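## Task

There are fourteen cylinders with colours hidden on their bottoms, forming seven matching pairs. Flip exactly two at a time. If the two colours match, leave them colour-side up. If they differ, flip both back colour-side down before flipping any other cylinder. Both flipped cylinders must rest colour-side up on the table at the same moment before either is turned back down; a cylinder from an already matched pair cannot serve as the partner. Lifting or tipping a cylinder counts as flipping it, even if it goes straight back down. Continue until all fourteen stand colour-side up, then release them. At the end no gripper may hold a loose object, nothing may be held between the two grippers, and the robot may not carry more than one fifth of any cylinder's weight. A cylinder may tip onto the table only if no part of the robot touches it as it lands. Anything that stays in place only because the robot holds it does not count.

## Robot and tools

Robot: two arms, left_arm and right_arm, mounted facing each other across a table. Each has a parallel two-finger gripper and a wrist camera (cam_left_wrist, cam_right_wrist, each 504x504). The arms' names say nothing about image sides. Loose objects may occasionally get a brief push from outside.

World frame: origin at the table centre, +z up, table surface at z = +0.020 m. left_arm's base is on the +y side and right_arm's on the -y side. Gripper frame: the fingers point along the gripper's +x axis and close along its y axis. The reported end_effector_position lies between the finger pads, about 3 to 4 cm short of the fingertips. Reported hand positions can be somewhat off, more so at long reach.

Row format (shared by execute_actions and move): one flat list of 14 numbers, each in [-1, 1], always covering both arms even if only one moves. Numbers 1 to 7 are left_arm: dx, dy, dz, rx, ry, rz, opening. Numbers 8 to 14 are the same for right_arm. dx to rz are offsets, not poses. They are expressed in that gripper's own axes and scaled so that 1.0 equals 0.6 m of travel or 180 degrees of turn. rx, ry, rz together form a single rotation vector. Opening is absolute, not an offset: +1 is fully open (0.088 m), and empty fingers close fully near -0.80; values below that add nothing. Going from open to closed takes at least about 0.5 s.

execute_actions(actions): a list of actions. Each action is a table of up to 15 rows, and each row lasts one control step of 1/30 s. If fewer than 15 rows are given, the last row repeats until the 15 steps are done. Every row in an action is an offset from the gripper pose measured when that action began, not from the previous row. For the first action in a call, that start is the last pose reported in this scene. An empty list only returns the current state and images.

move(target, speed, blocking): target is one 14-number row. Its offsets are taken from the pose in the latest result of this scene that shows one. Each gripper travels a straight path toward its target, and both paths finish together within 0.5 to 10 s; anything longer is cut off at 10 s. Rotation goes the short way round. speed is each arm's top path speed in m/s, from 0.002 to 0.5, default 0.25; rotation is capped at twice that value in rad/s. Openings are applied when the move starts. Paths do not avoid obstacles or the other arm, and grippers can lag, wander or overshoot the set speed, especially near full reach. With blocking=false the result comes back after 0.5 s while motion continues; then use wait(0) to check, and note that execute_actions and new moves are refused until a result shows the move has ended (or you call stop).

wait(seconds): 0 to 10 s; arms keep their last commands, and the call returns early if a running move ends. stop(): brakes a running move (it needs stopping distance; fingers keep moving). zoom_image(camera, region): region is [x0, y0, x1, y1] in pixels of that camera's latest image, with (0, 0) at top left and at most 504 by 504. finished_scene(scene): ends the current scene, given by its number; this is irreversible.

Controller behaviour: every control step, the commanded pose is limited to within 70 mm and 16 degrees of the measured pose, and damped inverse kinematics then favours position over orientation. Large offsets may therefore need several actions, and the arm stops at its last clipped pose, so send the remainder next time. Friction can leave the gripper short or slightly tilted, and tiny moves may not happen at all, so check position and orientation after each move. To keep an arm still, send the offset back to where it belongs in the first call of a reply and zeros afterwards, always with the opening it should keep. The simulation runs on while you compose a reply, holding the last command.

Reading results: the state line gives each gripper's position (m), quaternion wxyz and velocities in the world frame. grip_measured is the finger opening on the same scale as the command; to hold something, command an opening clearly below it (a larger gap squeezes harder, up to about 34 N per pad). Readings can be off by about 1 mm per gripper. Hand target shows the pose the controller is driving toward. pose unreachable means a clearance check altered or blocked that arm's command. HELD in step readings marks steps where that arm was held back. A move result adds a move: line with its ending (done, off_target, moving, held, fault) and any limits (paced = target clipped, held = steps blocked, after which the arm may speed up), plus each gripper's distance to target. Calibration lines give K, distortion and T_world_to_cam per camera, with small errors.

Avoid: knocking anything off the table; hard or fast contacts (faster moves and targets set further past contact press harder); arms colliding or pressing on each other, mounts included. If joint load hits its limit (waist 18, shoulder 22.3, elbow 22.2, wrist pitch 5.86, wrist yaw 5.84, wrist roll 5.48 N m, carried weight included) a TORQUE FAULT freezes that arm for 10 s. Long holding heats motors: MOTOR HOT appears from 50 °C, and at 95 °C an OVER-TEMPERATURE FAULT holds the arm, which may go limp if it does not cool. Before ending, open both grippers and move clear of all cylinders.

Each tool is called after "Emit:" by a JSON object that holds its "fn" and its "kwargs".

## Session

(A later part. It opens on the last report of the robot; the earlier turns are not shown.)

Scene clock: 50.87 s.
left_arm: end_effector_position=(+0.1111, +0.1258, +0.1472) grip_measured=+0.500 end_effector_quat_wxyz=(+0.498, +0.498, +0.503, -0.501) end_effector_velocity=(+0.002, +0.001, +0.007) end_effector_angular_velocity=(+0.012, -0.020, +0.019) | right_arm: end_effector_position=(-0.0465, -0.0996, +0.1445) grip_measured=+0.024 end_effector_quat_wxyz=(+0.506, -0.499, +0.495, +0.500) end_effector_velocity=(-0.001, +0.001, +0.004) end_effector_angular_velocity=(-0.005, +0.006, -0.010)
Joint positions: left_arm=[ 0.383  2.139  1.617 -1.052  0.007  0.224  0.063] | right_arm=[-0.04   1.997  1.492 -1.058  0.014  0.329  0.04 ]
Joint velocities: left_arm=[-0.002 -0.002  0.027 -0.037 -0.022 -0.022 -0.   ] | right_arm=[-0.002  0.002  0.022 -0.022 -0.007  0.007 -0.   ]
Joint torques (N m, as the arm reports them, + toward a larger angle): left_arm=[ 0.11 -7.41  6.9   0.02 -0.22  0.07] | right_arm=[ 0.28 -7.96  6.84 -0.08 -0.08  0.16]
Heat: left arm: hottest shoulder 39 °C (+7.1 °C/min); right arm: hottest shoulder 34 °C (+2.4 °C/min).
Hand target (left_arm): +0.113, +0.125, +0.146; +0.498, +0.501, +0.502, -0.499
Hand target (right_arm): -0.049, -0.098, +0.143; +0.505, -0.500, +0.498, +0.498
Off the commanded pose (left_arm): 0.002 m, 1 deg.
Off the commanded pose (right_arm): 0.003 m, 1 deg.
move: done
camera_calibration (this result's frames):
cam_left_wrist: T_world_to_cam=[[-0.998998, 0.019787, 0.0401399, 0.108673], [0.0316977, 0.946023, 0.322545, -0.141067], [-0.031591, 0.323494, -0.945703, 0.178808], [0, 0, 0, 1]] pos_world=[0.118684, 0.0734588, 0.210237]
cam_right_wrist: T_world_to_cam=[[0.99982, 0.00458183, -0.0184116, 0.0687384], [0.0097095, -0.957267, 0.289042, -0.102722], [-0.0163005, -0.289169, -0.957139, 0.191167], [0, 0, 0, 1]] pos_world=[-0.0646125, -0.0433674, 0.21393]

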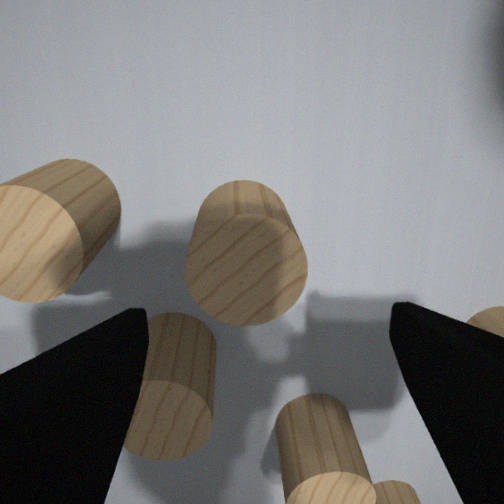

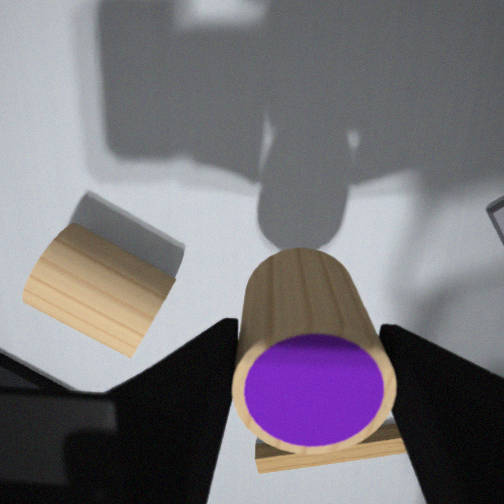

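Emit:
{"fn": "move", "kwargs": {"target": [0.1,0.009,0,0,0,0,0.5,0.097,-0.015,0,0,0.005,0,-0.4], "speed": 0.06}}

Emit:
{"fn": "move", "kwargs": {"target": [0,0,0,0,0,0,-0.4,0,0,0,0,0,0,0.5]}}

Emit:
{"fn": "move", "kwargs": {"target": [-0.14,0,0,0,0,0,-0.4,-0.1,0,0,0,0,0,0.5], "speed": 0.15}}

Emit:
{"fn": "move", "kwargs": {"target": [-0.13,-0.148,0.126,0,-0.5,0,-0.4,-0.16,-0.108,0.008,0,-0.497,0,0.5]}}

Scene clock: 55.67 s.
left_arm: end_effector_position=(+0.1158, +0.1243, +0.0916) grip_measured=+0.500 end_effector_quat_wxyz=(+0.501, +0.496, +0.500, -0.502) end_effector_velocity=(-0.001, +0.003, -0.002) end_effector_angular_velocity=(+0.014, -0.004, +0.005) | right_arm: end_effector_position=(-0.0389, -0.0956, +0.0960) grip_measured=+0.025 end_effector_quat_wxyz=(+0.507, -0.496, +0.495, +0.502) end_effector_velocity=(-0.002, -0.001, -0.001) end_effector_angular_velocity=(-0.004, +0.022, +0.005)
Joint positions: left_arm=[ 0.393  2.22   1.513 -0.858  0.007  0.233  0.063] | right_arm=[-0.064  2.061  1.382 -0.878  0.011  0.308  0.04 ]
Joint velocities: left_arm=[-0.002  0.002 -0.002 -0.007 -0.007 -0.007 -0.   ] | right_arm=[-0.002 -0.002 -0.007  0.007 -0.022 -0.007 -0.   ]
Joint torques (N m, as the arm reports them, + toward a larger angle): left_arm=[ 0.13 -7.77  4.85  0.43  0.02  0.12] | right_arm=[-0.24 -7.65  3.68  0.86 -0.05 -0.2 ]
Heat: left arm: hottest shoulder 39 °C (+6.5 °C/min); right arm: hottest shoulder 34 °C (+2.2 °C/min).
Hand target (left_arm): +0.116, +0.126, +0.087; +0.498, +0.498, +0.503, -0.501
Hand target (right_arm): -0.037, -0.099, +0.087; +0.502, -0.503, +0.498, +0.496
Off the commanded pose (left_arm): 0.005 m, 1 deg.
Off the commanded pose (right_arm): 0.010 m, 1 deg.
move: off_target (right_arm)
camera_calibration (this result's frames):
cam_left_wrist: T_world_to_cam=[[-0.99912, 0.0190018, 0.0373822, 0.115993], [0.0297916, 0.949004, 0.313854, -0.121209], [-0.029512, 0.314692, -0.948735, 0.128013], [0, 0, 0, 1]] pos_world=[0.12328, 0.072539, 0.155157]
cam_right_wrist: T_world_to_cam=[[0.999742, 0.00166355, -0.0226515, 0.0603322], [0.00803149, -0.958772, 0.284063, -0.0847167], [-0.0212451, -0.284172, -0.958538, 0.146363], [0, 0, 0, 1]] pos_world=[-0.0565267, -0.0397322, 0.165726]

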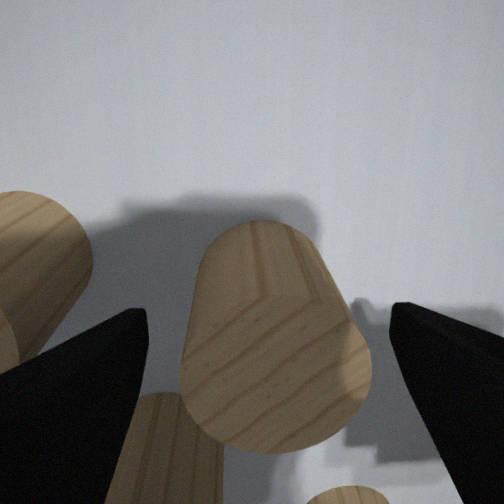

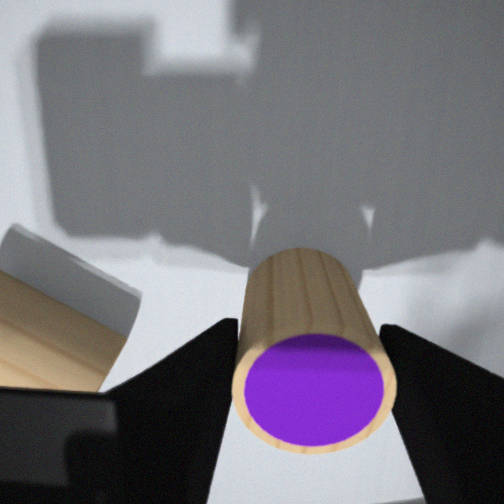

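Scene clock: 56.33 s.
left_arm: end_effector_position=(+0.1159, +0.1243, +0.0916) grip_measured=+0.033 end_effector_quat_wxyz=(+0.501, +0.496, +0.500, -0.502) end_effector_velocity=(-0.000, +0.002, +0.000) end_effector_angular_velocity=(+0.009, -0.005, +0.005) | right_arm: end_effector_position=(-0.0390, -0.0953, +0.0960) grip_measured=+0.498 end_effector_quat_wxyz=(+0.507, -0.496, +0.495, +0.502) end_effector_velocity=(+0.000, -0.002, +0.000) end_effector_angular_velocity=(-0.009, +0.005, +0.005)
Joint positions: left_arm=[ 0.393  2.22   1.513 -0.858  0.006  0.234  0.041] | right_arm=[-0.064  2.061  1.382 -0.876  0.011  0.308  0.063]
Joint velocities: left_arm=[-0.002 -0.002 -0.002 -0.007 -0.007 -0.007 -0.   ] | right_arm=[-0.002 -0.002 -0.002 -0.007 -0.007 -0.007  0.001]
Joint torques (N m, as the arm reports them, + toward a larger angle): left_arm=[-0.05 -8.63  5.44  0.25  0.03  0.02] | right_arm=[ 0.06 -9.47  5.19 -0.01  0.02 -0.03]
Heat: left arm: hottest shoulder 39 °C (+6.4 °C/min); right arm: hottest shoulder 35 °C (+3.2 °C/min).
Hand target (left_arm): +0.116, +0.124, +0.092; +0.501, +0.496, +0.500, -0.503
Hand target (right_arm): -0.039, -0.096, +0.096; +0.507, -0.496, +0.495, +0.502
Off the commanded pose (left_arm): 0.000 m, 0 deg.
Off the commanded pose (right_arm): 0.000 m, 0 deg.
move: done
camera_calibration (this result's frames):
cam_left_wrist: T_world_to_cam=[[-0.999141, 0.0193718, 0.0366416, 0.116128], [0.0299154, 0.948937, 0.314044, -0.121261], [-0.028687, 0.31487, -0.948701, 0.127887], [0, 0, 0, 1]] pos_world=[0.123325, 0.0725518, 0.155152]
cam_right_wrist: T_world_to_cam=[[0.999732, 0.00169686, -0.0231066, 0.060478], [0.00816117, -0.959184, 0.282663, -0.0843128], [-0.0216838, -0.282776, -0.958941, 0.146611], [0, 0, 0, 1]] pos_world=[-0.0565946, -0.0395162, 0.16582]

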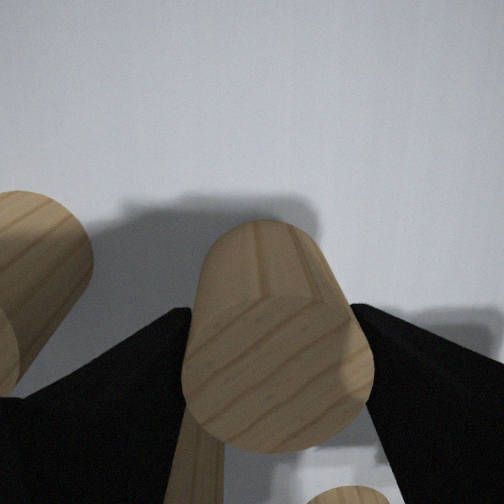

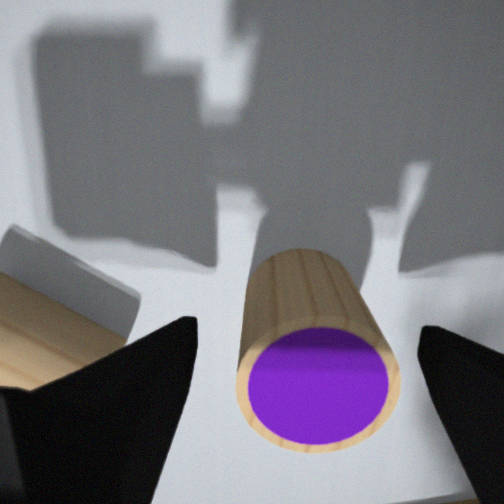

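Scene clock: 57.33 s.
left_arm: end_effector_position=(+0.1152, +0.1273, +0.1676) grip_measured=+0.033 end_effector_quat_wxyz=(+0.495, +0.500, +0.506, -0.498) end_effector_velocity=(+0.000, +0.000, +0.005) end_effector_angular_velocity=(+0.004, -0.007, +0.019) | right_arm: end_effector_position=(-0.0379, -0.0988, +0.1499) grip_measured=+0.500 end_effector_quat_wxyz=(+0.504, -0.501, +0.498, +0.497) end_effector_velocity=(+0.001, -0.003, +0.003) end_effector_angular_velocity=(-0.014, +0.003, +0.020)
Joint positions: left_arm=[ 0.393  2.127  1.681 -1.139  0.006  0.234  0.041] | right_arm=[-0.064  1.992  1.507 -1.087  0.011  0.308  0.063]
Joint velocities: left_arm=[-0.002 -0.002  0.017 -0.022 -0.007 -0.022 -0.   ] | right_arm=[-0.002 -0.002  0.007 -0.022 -0.007 -0.022 -0.   ]
Joint torques (N m, as the arm reports them, + toward a larger angle): left_arm=[-0.06 -9.7   7.09  0.02  0.01  0.  ] | right_arm=[  0.14 -10.37   6.81  -0.08   0.01   0.03]
Heat: left arm: hottest shoulder 40 °C (+7.3 °C/min); right arm: hottest shoulder 35 °C (+3.1 °C/min).
Hand target (left_arm): +0.116, +0.124, +0.175; +0.501, +0.496, +0.500, -0.502
Hand target (right_arm): -0.039, -0.096, +0.156; +0.507, -0.496, +0.495, +0.502
Off the commanded pose (left_arm): 0.008 m, 1 deg.
Off the commanded pose (right_arm): 0.007 m, 1 deg.
move: done
camera_calibration (this result's frames):
cam_left_wrist: T_world_to_cam=[[-0.998952, 0.0185859, 0.0418356, 0.111785], [0.0314739, 0.942459, 0.332837, -0.150408], [-0.0332423, 0.333805, -0.942056, 0.196033], [0, 0, 0, 1]] pos_world=[0.122919, 0.074239, 0.230059]
cam_right_wrist: T_world_to_cam=[[0.999837, 0.0013604, -0.0179838, 0.0598288], [0.00666532, -0.954427, 0.298371, -0.104878], [-0.0167583, -0.298442, -0.954281, 0.1953], [0, 0, 0, 1]] pos_world=[-0.0558471, -0.0418937, 0.218739]

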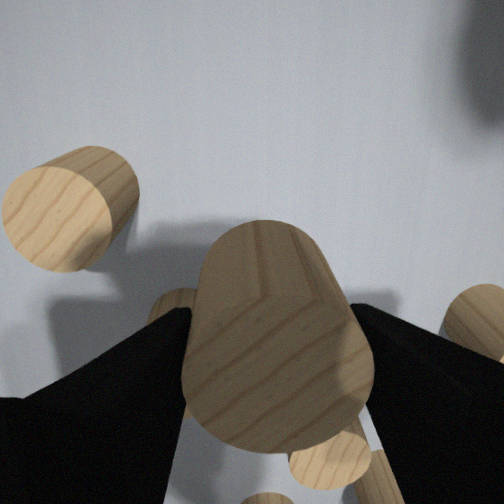

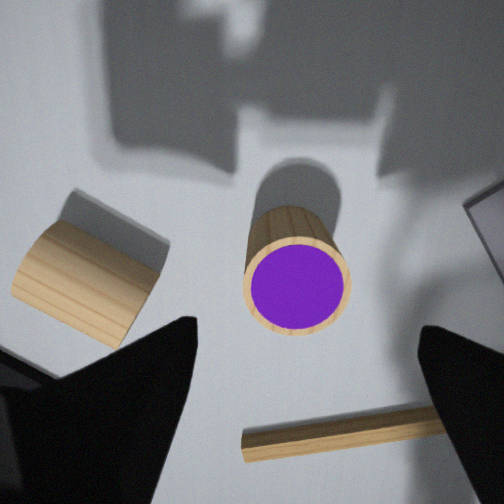

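Scene clock: 61.00 s.
left_arm: end_effector_position=(+0.0270, +0.0513, +0.2482) grip_measured=+0.033 end_effector_quat_wxyz=(+0.704, +0.003, +0.005, -0.710) end_effector_velocity=(-0.000, +0.000, -0.003) end_effector_angular_velocity=(+0.003, +0.007, +0.005) | right_arm: end_effector_position=(+0.0250, -0.0928, +0.2547) grip_measured=+0.500 end_effector_quat_wxyz=(+0.706, +0.007, -0.001, +0.708) end_effector_velocity=(+0.001, -0.000, -0.001) end_effector_angular_velocity=(+0.007, +0.023, +0.010)
Joint positions: left_arm=[ 0.177  1.922  0.696  1.215  0.029 -0.003  0.041] | right_arm=[-0.151  1.469  0.322  1.158  0.215  0.006  0.063]
Joint velocities: left_arm=[-0.002  0.007 -0.002  0.007 -0.007 -0.007 -0.   ] | right_arm=[-0.012  0.007 -0.007  0.022 -0.022  0.022  0.   ]
Joint torques (N m, as the arm reports them, + toward a larger angle): left_arm=[-0.26 -5.91  4.87  2.15 -0.21 -0.11] | right_arm=[-0.2  -3.85  3.51  1.96 -0.08 -0.21]
Heat: left arm: hottest shoulder 40 °C (+7.0 °C/min); right arm: hottest shoulder 35 °C (+3.0 °C/min).
Hand target (left_arm): +0.027, +0.052, +0.246; +0.705, +0.003, +0.007, -0.709
Hand target (right_arm): +0.026, -0.095, +0.247; +0.706, -0.004, +0.002, +0.708
Off the commanded pose (left_arm): 0.003 m, 1 deg.
Off the commanded pose (right_arm): 0.008 m, 2 deg.
move: done
camera_calibration (this result's frames):
cam_left_wrist: T_world_to_cam=[[-0.998986, 0.0412895, -0.0179745, 0.0353907], [0.0306707, 0.331583, -0.942927, 0.245134], [-0.032973, -0.942522, -0.332513, 0.208551], [0, 0, 0, 1]] pos_world=[0.0347129, 0.11382, 0.301125]
cam_right_wrist: T_world_to_cam=[[0.999478, 0.0321857, -0.00292441, -0.0021311], [0.00652646, -0.289633, -0.957115, 0.250669], [-0.0316524, 0.956596, -0.289692, 0.245733], [0, 0, 0, 1]] pos_world=[0.00827205, -0.162397, 0.3111]

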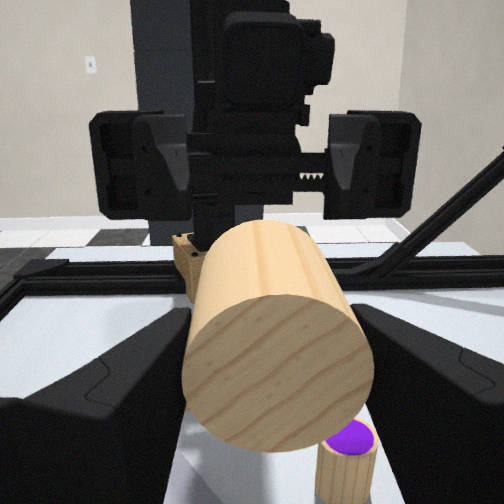

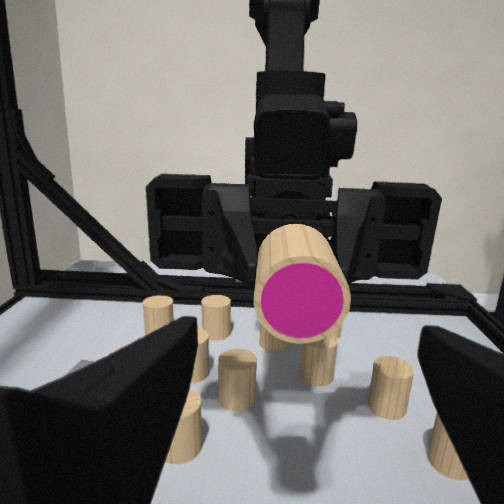

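Emit:
{"fn": "move", "kwargs": {"target": [0,0,0,0,0,0,-0.4,0.12,-0.005,-0.012,0,0,0,0.5], "speed": 0.12}}

Emit:
{"fn": "move", "kwargs": {"target": [0,0,0,0,0,0,-0.4,0,0,0,0,0,0,-0.4]}}

Emit:
{"fn": "move", "kwargs": {"target": [0,0,0,0,0,0,0.5,0,0,0,0,0,0,-0.4]}}

Emit:
{"fn": "move", "kwargs": {"target": [-0.11,0,0.01,0,-0.004,0,0.5,0,0,0,0,0,0,-0.4], "speed": 0.15}}

Emit:
{"fn": "move", "kwargs": {"target": [0,0,0,0,0,0,0.5,-0.193,0.005,-0.183,0,0.507,0,-0.4]}}

Scene clock: 66.93 s.
left_arm: end_effector_position=(+0.0271, +0.0513, +0.2478) grip_measured=+0.033 end_effector_quat_wxyz=(+0.704, +0.003, +0.005, -0.710) end_effector_velocity=(+0.002, +0.001, -0.001) end_effector_angular_velocity=(+0.007, +0.007, +0.010) | right_arm: end_effector_position=(+0.0275, -0.0239, +0.2500) grip_measured=+0.500 end_effector_quat_wxyz=(+0.706, +0.008, -0.003, +0.708) end_effector_velocity=(-0.005, +0.001, -0.004) end_effector_angular_velocity=(-0.012, +0.005, +0.025)
Joint positions: left_arm=[ 0.177  1.923  0.696  1.215  0.029 -0.003  0.041] | right_arm=[-0.211  1.741  0.573  1.183  0.155  0.005  0.063]
Joint velocities: left_arm=[ 0.002 -0.002 -0.002 -0.007 -0.007 -0.007 -0.   ] | right_arm=[ 0.002  0.007  0.002 -0.007 -0.022  0.007 -0.   ]
Joint torques (N m, as the arm reports them, + toward a larger angle): left_arm=[ 0.04 -6.68  5.17  1.73  0.01  0.01] | right_arm=[-0.21 -5.72  5.99  1.68 -0.1   0.02]
Heat: left arm: hottest shoulder 40 °C (+6.0 °C/min); right arm: hottest shoulder 35 °C (+3.0 °C/min).
Hand target (left_arm): +0.027, +0.051, +0.248; +0.704, +0.003, +0.005, -0.710
Hand target (right_arm): +0.028, -0.021, +0.248; +0.706, +0.007, -0.001, +0.708
Off the commanded pose (left_arm): 0.000 m, 0 deg.
Off the commanded pose (right_arm): 0.004 m, 0 deg.
move: done
camera_calibration (this result's frames):
cam_left_wrist: T_world_to_cam=[[-0.999001, 0.0409222, -0.0179319, 0.0354464], [0.0305335, 0.332314, -0.942674, 0.244646], [-0.0326173, -0.942281, -0.333232, 0.208627], [0, 0, 0, 1]] pos_world=[0.034746, 0.113836, 0.300778]
cam_right_wrist: T_world_to_cam=[[0.999503, 0.0314241, -0.00239104, -0.00701009], [0.00668489, -0.285546, -0.958342, 0.26648], [-0.0307977, 0.95785, -0.285614, 0.177572], [0, 0, 0, 1]] pos_world=[0.010694, -0.093775, 0.30608]

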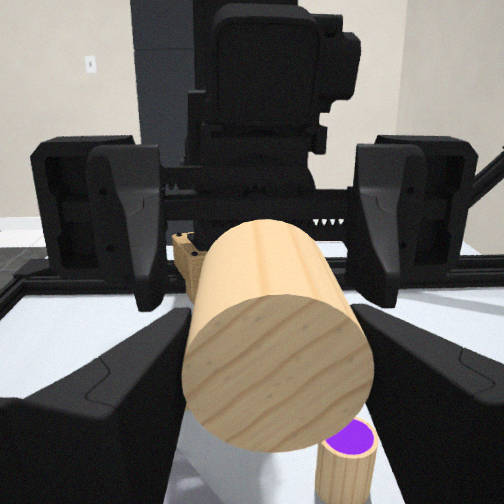

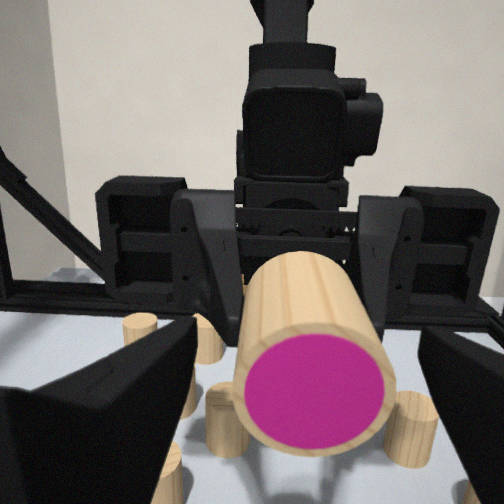

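Scene clock: 67.43 s.
left_arm: end_effector_position=(+0.0269, +0.0513, +0.2478) grip_measured=+0.033 end_effector_quat_wxyz=(+0.704, +0.003, +0.006, -0.710) end_effector_velocity=(+0.002, +0.001, -0.001) end_effector_angular_velocity=(+0.007, +0.007, +0.020) | right_arm: end_effector_position=(+0.0274, -0.0239, +0.2500) grip_measured=+0.024 end_effector_quat_wxyz=(+0.706, +0.008, -0.003, +0.708) end_effector_velocity=(+0.002, -0.000, -0.005) end_effector_angular_velocity=(-0.022, +0.004, -0.010)
Joint positions: left_arm=[ 0.177  1.923  0.696  1.215  0.029 -0.003  0.041] | right_arm=[-0.211  1.741  0.573  1.183  0.154  0.005  0.04 ]
Joint velocities: left_arm=[-0.002 -0.002 -0.002 -0.007 -0.022 -0.007 -0.   ] | right_arm=[-0.002 -0.002 -0.002 -0.022  0.007  0.007 -0.   ]
Joint torques (N m, as the arm reports them, + toward a larger angle): left_arm=[-0.06 -6.57  5.07  1.75 -0.02  0.01] | right_arm=[ 0.05 -6.92  4.94  1.83  0.03  0.  ]
Heat: left arm: hottest shoulder 40 °C (+6.1 °C/min); right arm: hottest shoulder 35 °C (+3.0 °C/min).
Hand target (left_arm): +0.027, +0.051, +0.248; +0.704, +0.003, +0.006, -0.710
Hand target (right_arm): +0.027, -0.024, +0.250; +0.706, +0.008, -0.003, +0.708
Off the commanded pose (left_arm): 0.000 m, 0 deg.
Off the commanded pose (right_arm): 0.000 m, 0 deg.
move: done
camera_calibration (this result's frames):
cam_left_wrist: T_world_to_cam=[[-0.998993, 0.0412987, -0.0175507, 0.035154], [0.0302991, 0.332306, -0.942685, 0.244661], [-0.0330995, -0.942267, -0.333222, 0.208629], [0, 0, 0, 1]] pos_world=[0.0346111, 0.113831, 0.300775]
cam_right_wrist: T_world_to_cam=[[0.999491, 0.0318053, -0.00238512, -0.00694474], [0.00679946, -0.285542, -0.958342, 0.266478], [-0.0311614, 0.957838, -0.285613, 0.17758], [0, 0, 0, 1]] pos_world=[0.010663, -0.0937816, 0.30608]

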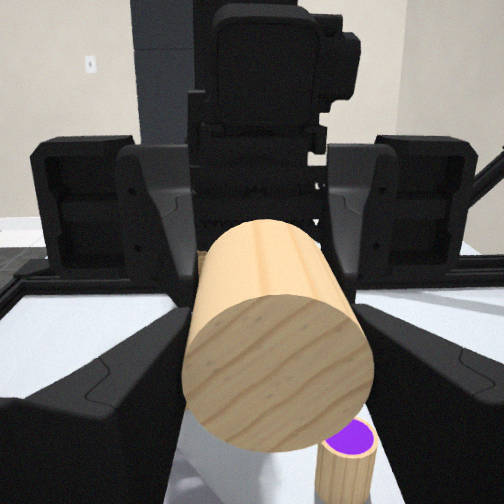

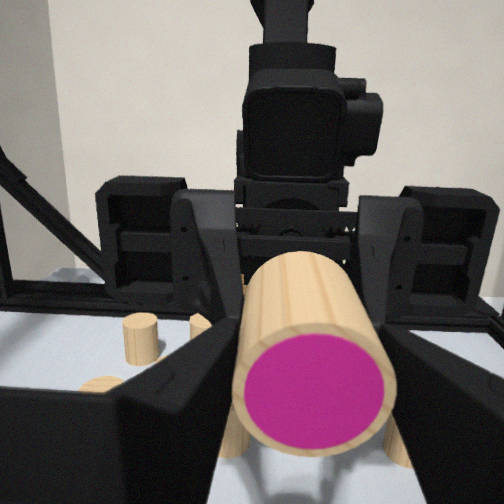

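Scene clock: 68.10 s.
left_arm: end_effector_position=(+0.0269, +0.0513, +0.2476) grip_measured=+0.498 end_effector_quat_wxyz=(+0.704, +0.003, +0.006, -0.710) end_effector_velocity=(-0.000, +0.002, +0.000) end_effector_angular_velocity=(-0.002, +0.007, +0.005) | right_arm: end_effector_position=(+0.0274, -0.0239, +0.2500) grip_measured=+0.025 end_effector_quat_wxyz=(+0.706, +0.008, -0.003, +0.708) end_effector_velocity=(-0.000, +0.001, -0.003) end_effector_angular_velocity=(-0.017, -0.010, +0.005)
Joint positions: left_arm=[ 0.177  1.923  0.696  1.215  0.029 -0.003  0.063] | right_arm=[-0.211  1.741  0.573  1.183  0.154  0.005  0.04 ]
Joint velocities: left_arm=[-0.002 -0.002 -0.007  0.007 -0.007 -0.007  0.001] | right_arm=[-0.002 -0.002  0.002 -0.022 -0.007 -0.007 -0.   ]
Joint torques (N m, as the arm reports them, + toward a larger angle): left_arm=[-0.09 -6.54  5.18  1.75  0.01  0.  ] | right_arm=[ 0.06 -6.94  4.87  1.84  0.   -0.01]
Heat: left arm: hottest shoulder 40 °C (+6.1 °C/min); right arm: hottest shoulder 35 °C (+3.1 °C/min).
Hand target (left_arm): +0.027, +0.051, +0.248; +0.704, +0.003, +0.006, -0.710
Hand target (right_arm): +0.027, -0.024, +0.250; +0.706, +0.008, -0.003, +0.708
Off the commanded pose (left_arm): 0.000 m, 0 deg.
Off the commanded pose (right_arm): 0.000 m, 0 deg.
move: done
camera_calibration (this result's frames):
cam_left_wrist: T_world_to_cam=[[-0.998986, 0.0413101, -0.0179085, 0.0352397], [0.030653, 0.332662, -0.942548, 0.244442], [-0.0329793, -0.942141, -0.333591, 0.208642], [0, 0, 0, 1]] pos_world=[0.0345919, 0.113797, 0.300631]
cam_right_wrist: T_world_to_cam=[[0.999491, 0.0318053, -0.00238512, -0.00694474], [0.00679946, -0.285542, -0.958342, 0.266478], [-0.0311614, 0.957838, -0.285613, 0.17758], [0, 0, 0, 1]] pos_world=[0.010663, -0.0937816, 0.30608]

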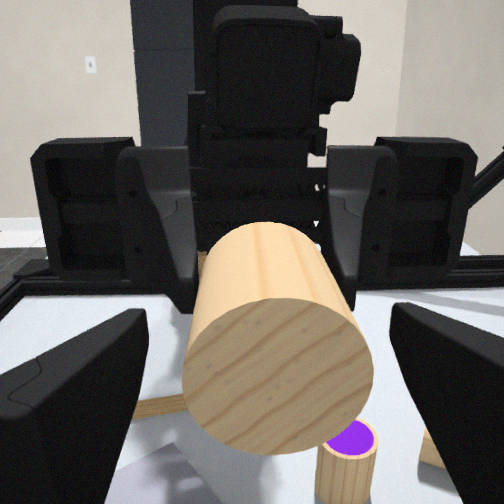

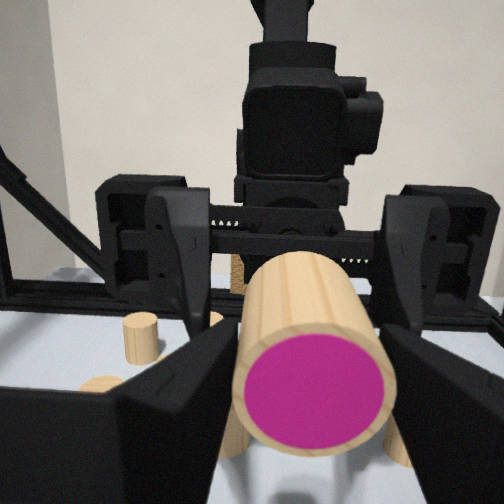

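Scene clock: 69.03 s.
left_arm: end_effector_position=(+0.0270, +0.1152, +0.2519) grip_measured=+0.500 end_effector_quat_wxyz=(+0.705, +0.002, +0.004, -0.709) end_effector_velocity=(+0.002, +0.003, -0.001) end_effector_angular_velocity=(+0.007, +0.007, +0.010) | right_arm: end_effector_position=(+0.0274, -0.0239, +0.2500) grip_measured=+0.025 end_effector_quat_wxyz=(+0.706, +0.008, -0.003, +0.708) end_effector_velocity=(-0.004, -0.001, -0.005) end_effector_angular_velocity=(-0.022, -0.011, +0.024)
Joint positions: left_arm=[ 0.181  1.733  0.434  1.292  0.029 -0.003  0.063] | right_arm=[-0.211  1.741  0.573  1.183  0.154  0.005  0.04 ]
Joint velocities: left_arm=[ 0.002 -0.012 -0.012 -0.007 -0.007 -0.007 -0.   ] | right_arm=[ 0.002 -0.002 -0.002 -0.022 -0.022 -0.007  0.   ]
Joint torques (N m, as the arm reports them, + toward a larger angle): left_arm=[ 0.11 -6.02  4.27  2.01  0.2   0.02] | right_arm=[ 0.07 -6.96  4.97  1.84 -0.01  0.01]
Heat: left arm: hottest shoulder 40 °C (+6.0 °C/min); right arm: hottest shoulder 35 °C (+3.0 °C/min).
Hand target (left_arm): +0.027, +0.117, +0.255; +0.704, -0.001, +0.001, -0.710
Hand target (right_arm): +0.027, -0.024, +0.250; +0.706, +0.008, -0.003, +0.708
Off the commanded pose (left_arm): 0.003 m, 0 deg.
Off the commanded pose (right_arm): 0.000 m, 0 deg.
move: done
camera_calibration (this result's frames):
cam_left_wrist: T_world_to_cam=[[-0.99912, 0.0377975, -0.0181896, 0.0332519], [0.0296126, 0.328448, -0.944058, 0.228098], [-0.0297087, -0.943765, -0.329278, 0.269332], [0, 0, 0, 1]] pos_world=[0.0344695, 0.178011, 0.304628]
cam_right_wrist: T_world_to_cam=[[0.999491, 0.0318053, -0.00238512, -0.00694474], [0.00679946, -0.285542, -0.958342, 0.266478], [-0.0311614, 0.957838, -0.285613, 0.17758], [0, 0, 0, 1]] pos_world=[0.010663, -0.0937816, 0.30608]

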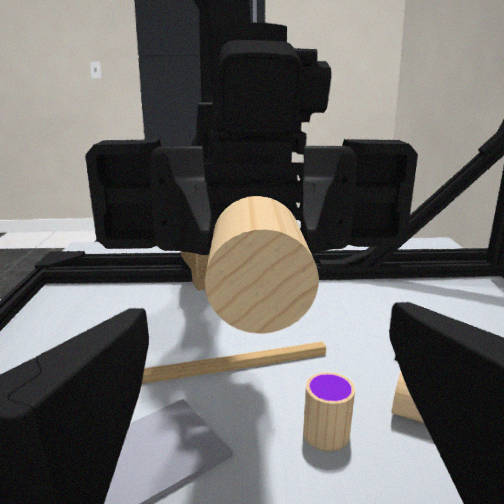

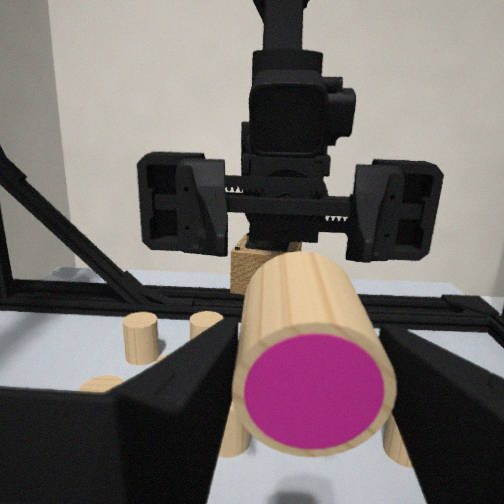

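Scene clock: 72.63 s.
left_arm: end_effector_position=(+0.0270, +0.1153, +0.2518) grip_measured=+0.500 end_effector_quat_wxyz=(+0.705, +0.002, +0.004, -0.709) end_effector_velocity=(+0.000, +0.000, -0.003) end_effector_angular_velocity=(+0.012, -0.007, +0.005) | right_arm: end_effector_position=(+0.0248, -0.1400, +0.1390) grip_measured=+0.025 end_effector_quat_wxyz=(+0.500, -0.501, +0.499, +0.499) end_effector_velocity=(-0.002, -0.001, +0.002) end_effector_angular_velocity=(-0.013, +0.005, -0.005)
Joint positions: left_arm=[ 0.181  1.733  0.433  1.292  0.029 -0.003  0.063] | right_arm=[-0.217  1.808  1.213 -0.978  0.004  0.15   0.04 ]
Joint velocities: left_arm=[-0.002  0.002 -0.002 -0.007 -0.007  0.007 -0.   ] | right_arm=[ 0.002  0.002  0.012 -0.022 -0.007  0.007  0.   ]
Joint torques (N m, as the arm reports them, + toward a larger angle): left_arm=[-0.01 -5.12  4.84  1.76 -0.02  0.01] | right_arm=[-0.15 -6.33  6.59 -0.06 -0.11  0.06]
Heat: left arm: hottest shoulder 40 °C (+6.1 °C/min); right arm: hottest shoulder 35 °C (+3.0 °C/min).
Hand target (left_arm): +0.027, +0.115, +0.252; +0.705, +0.002, +0.004, -0.709
Hand target (right_arm): +0.025, -0.138, +0.138; +0.500, -0.501, +0.502, +0.497
Off the commanded pose (left_arm): 0.000 m, 0 deg.
Off the commanded pose (right_arm): 0.002 m, 1 deg.
move: done
camera_calibration (this result's frames):
cam_left_wrist: T_world_to_cam=[[-0.99912, 0.0378044, -0.0181662, 0.0332376], [0.0296041, 0.328808, -0.943933, 0.227874], [-0.0297116, -0.94364, -0.329638, 0.269445], [0, 0, 0, 1]] pos_world=[0.034468, 0.178076, 0.304521]
cam_right_wrist: T_world_to_cam=[[0.999663, 0.00585182, -0.0252753, -0.00132736], [0.0132021, -0.953399, 0.301425, -0.141787], [-0.0223335, -0.301657, -0.953155, 0.17322], [0, 0, 0, 1]] pos_world=[0.00706742, -0.0829184, 0.20781]

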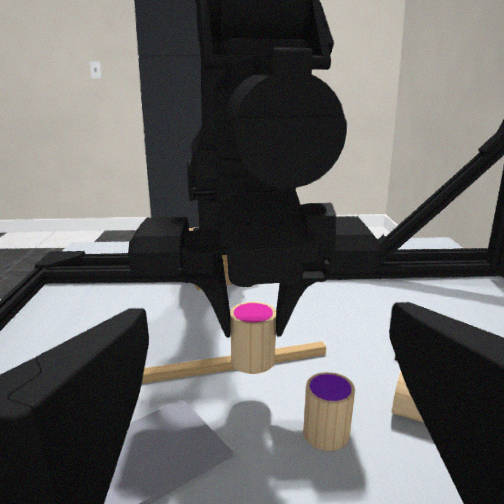

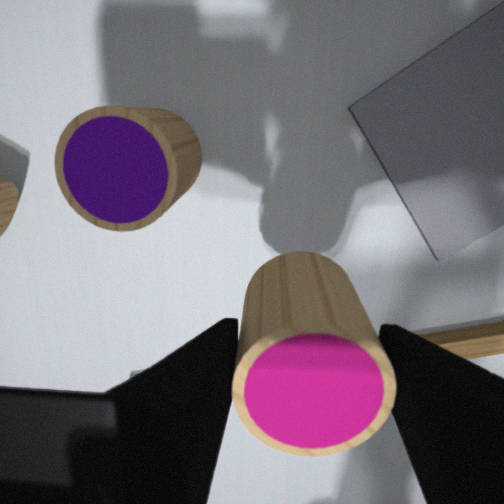

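Emit:
{"fn": "execute_actions", "kwargs": {"actions": []}}

Scene clock: 80.83 s.
left_arm: end_effector_position=(+0.0270, +0.1153, +0.2518) grip_measured=+0.500 end_effector_quat_wxyz=(+0.705, +0.002, +0.004, -0.709) end_effector_velocity=(-0.002, +0.002, -0.002) end_effector_angular_velocity=(+0.002, +0.007, -0.010) | right_arm: end_effector_position=(+0.0248, -0.1401, +0.1388) grip_measured=+0.025 end_effector_quat_wxyz=(+0.500, -0.502, +0.500, +0.498) end_effector_velocity=(-0.002, -0.004, -0.001) end_effector_angular_velocity=(-0.015, +0.020, -0.010)
Joint positions: left_arm=[ 0.181  1.733  0.433  1.292  0.029 -0.003  0.063] | right_arm=[-0.217  1.809  1.214 -0.979  0.004  0.15   0.04 ]
Joint velocities: left_arm=[-0.002  0.002 -0.007  0.007  0.007 -0.007 -0.   ] | right_arm=[-0.002 -0.002 -0.007 -0.007 -0.022  0.007 -0.   ]
Joint torques (N m, as the arm reports them, + toward a larger angle): left_arm=[ 0.01 -5.09  4.76  1.75  0.02  0.03] | right_arm=[-0.17 -6.59  6.72 -0.08 -0.12  0.07]
Heat: left arm: hottest shoulder 39 °C (+3.0 °C/min); right arm: hottest shoulder 36 °C (+4.0 °C/min).
Hand target (left_arm): +0.027, +0.115, +0.252; +0.705, +0.002, +0.004, -0.709
Hand target (right_arm): +0.025, -0.138, +0.138; +0.500, -0.501, +0.502, +0.497
Off the commanded pose (left_arm): 0.000 m, 0 deg.
Off the commanded pose (right_arm): 0.002 m, 1 deg.
camera_calibration (this result's frames):
cam_left_wrist: T_world_to_cam=[[-0.99912, 0.0378044, -0.0181662, 0.0332376], [0.0296041, 0.328808, -0.943933, 0.227874], [-0.0297116, -0.94364, -0.329638, 0.269445], [0, 0, 0, 1]] pos_world=[0.034468, 0.178076, 0.304521]
cam_right_wrist: T_world_to_cam=[[0.999672, 0.005795, -0.0249436, -0.0014067], [0.0130978, -0.952714, 0.303586, -0.142066], [-0.0220049, -0.303813, -0.952478, 0.172599], [0, 0, 0, 1]] pos_world=[0.00706502, -0.0829026, 0.207491]

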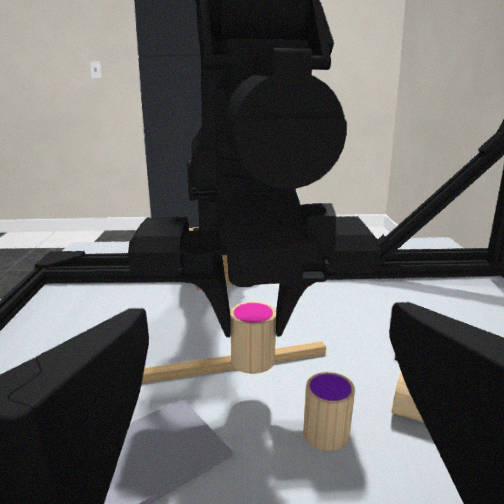

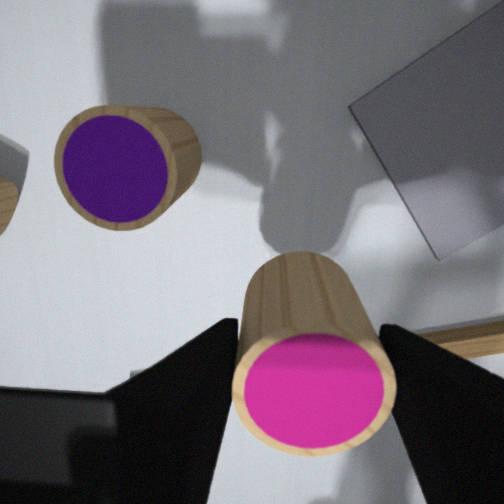

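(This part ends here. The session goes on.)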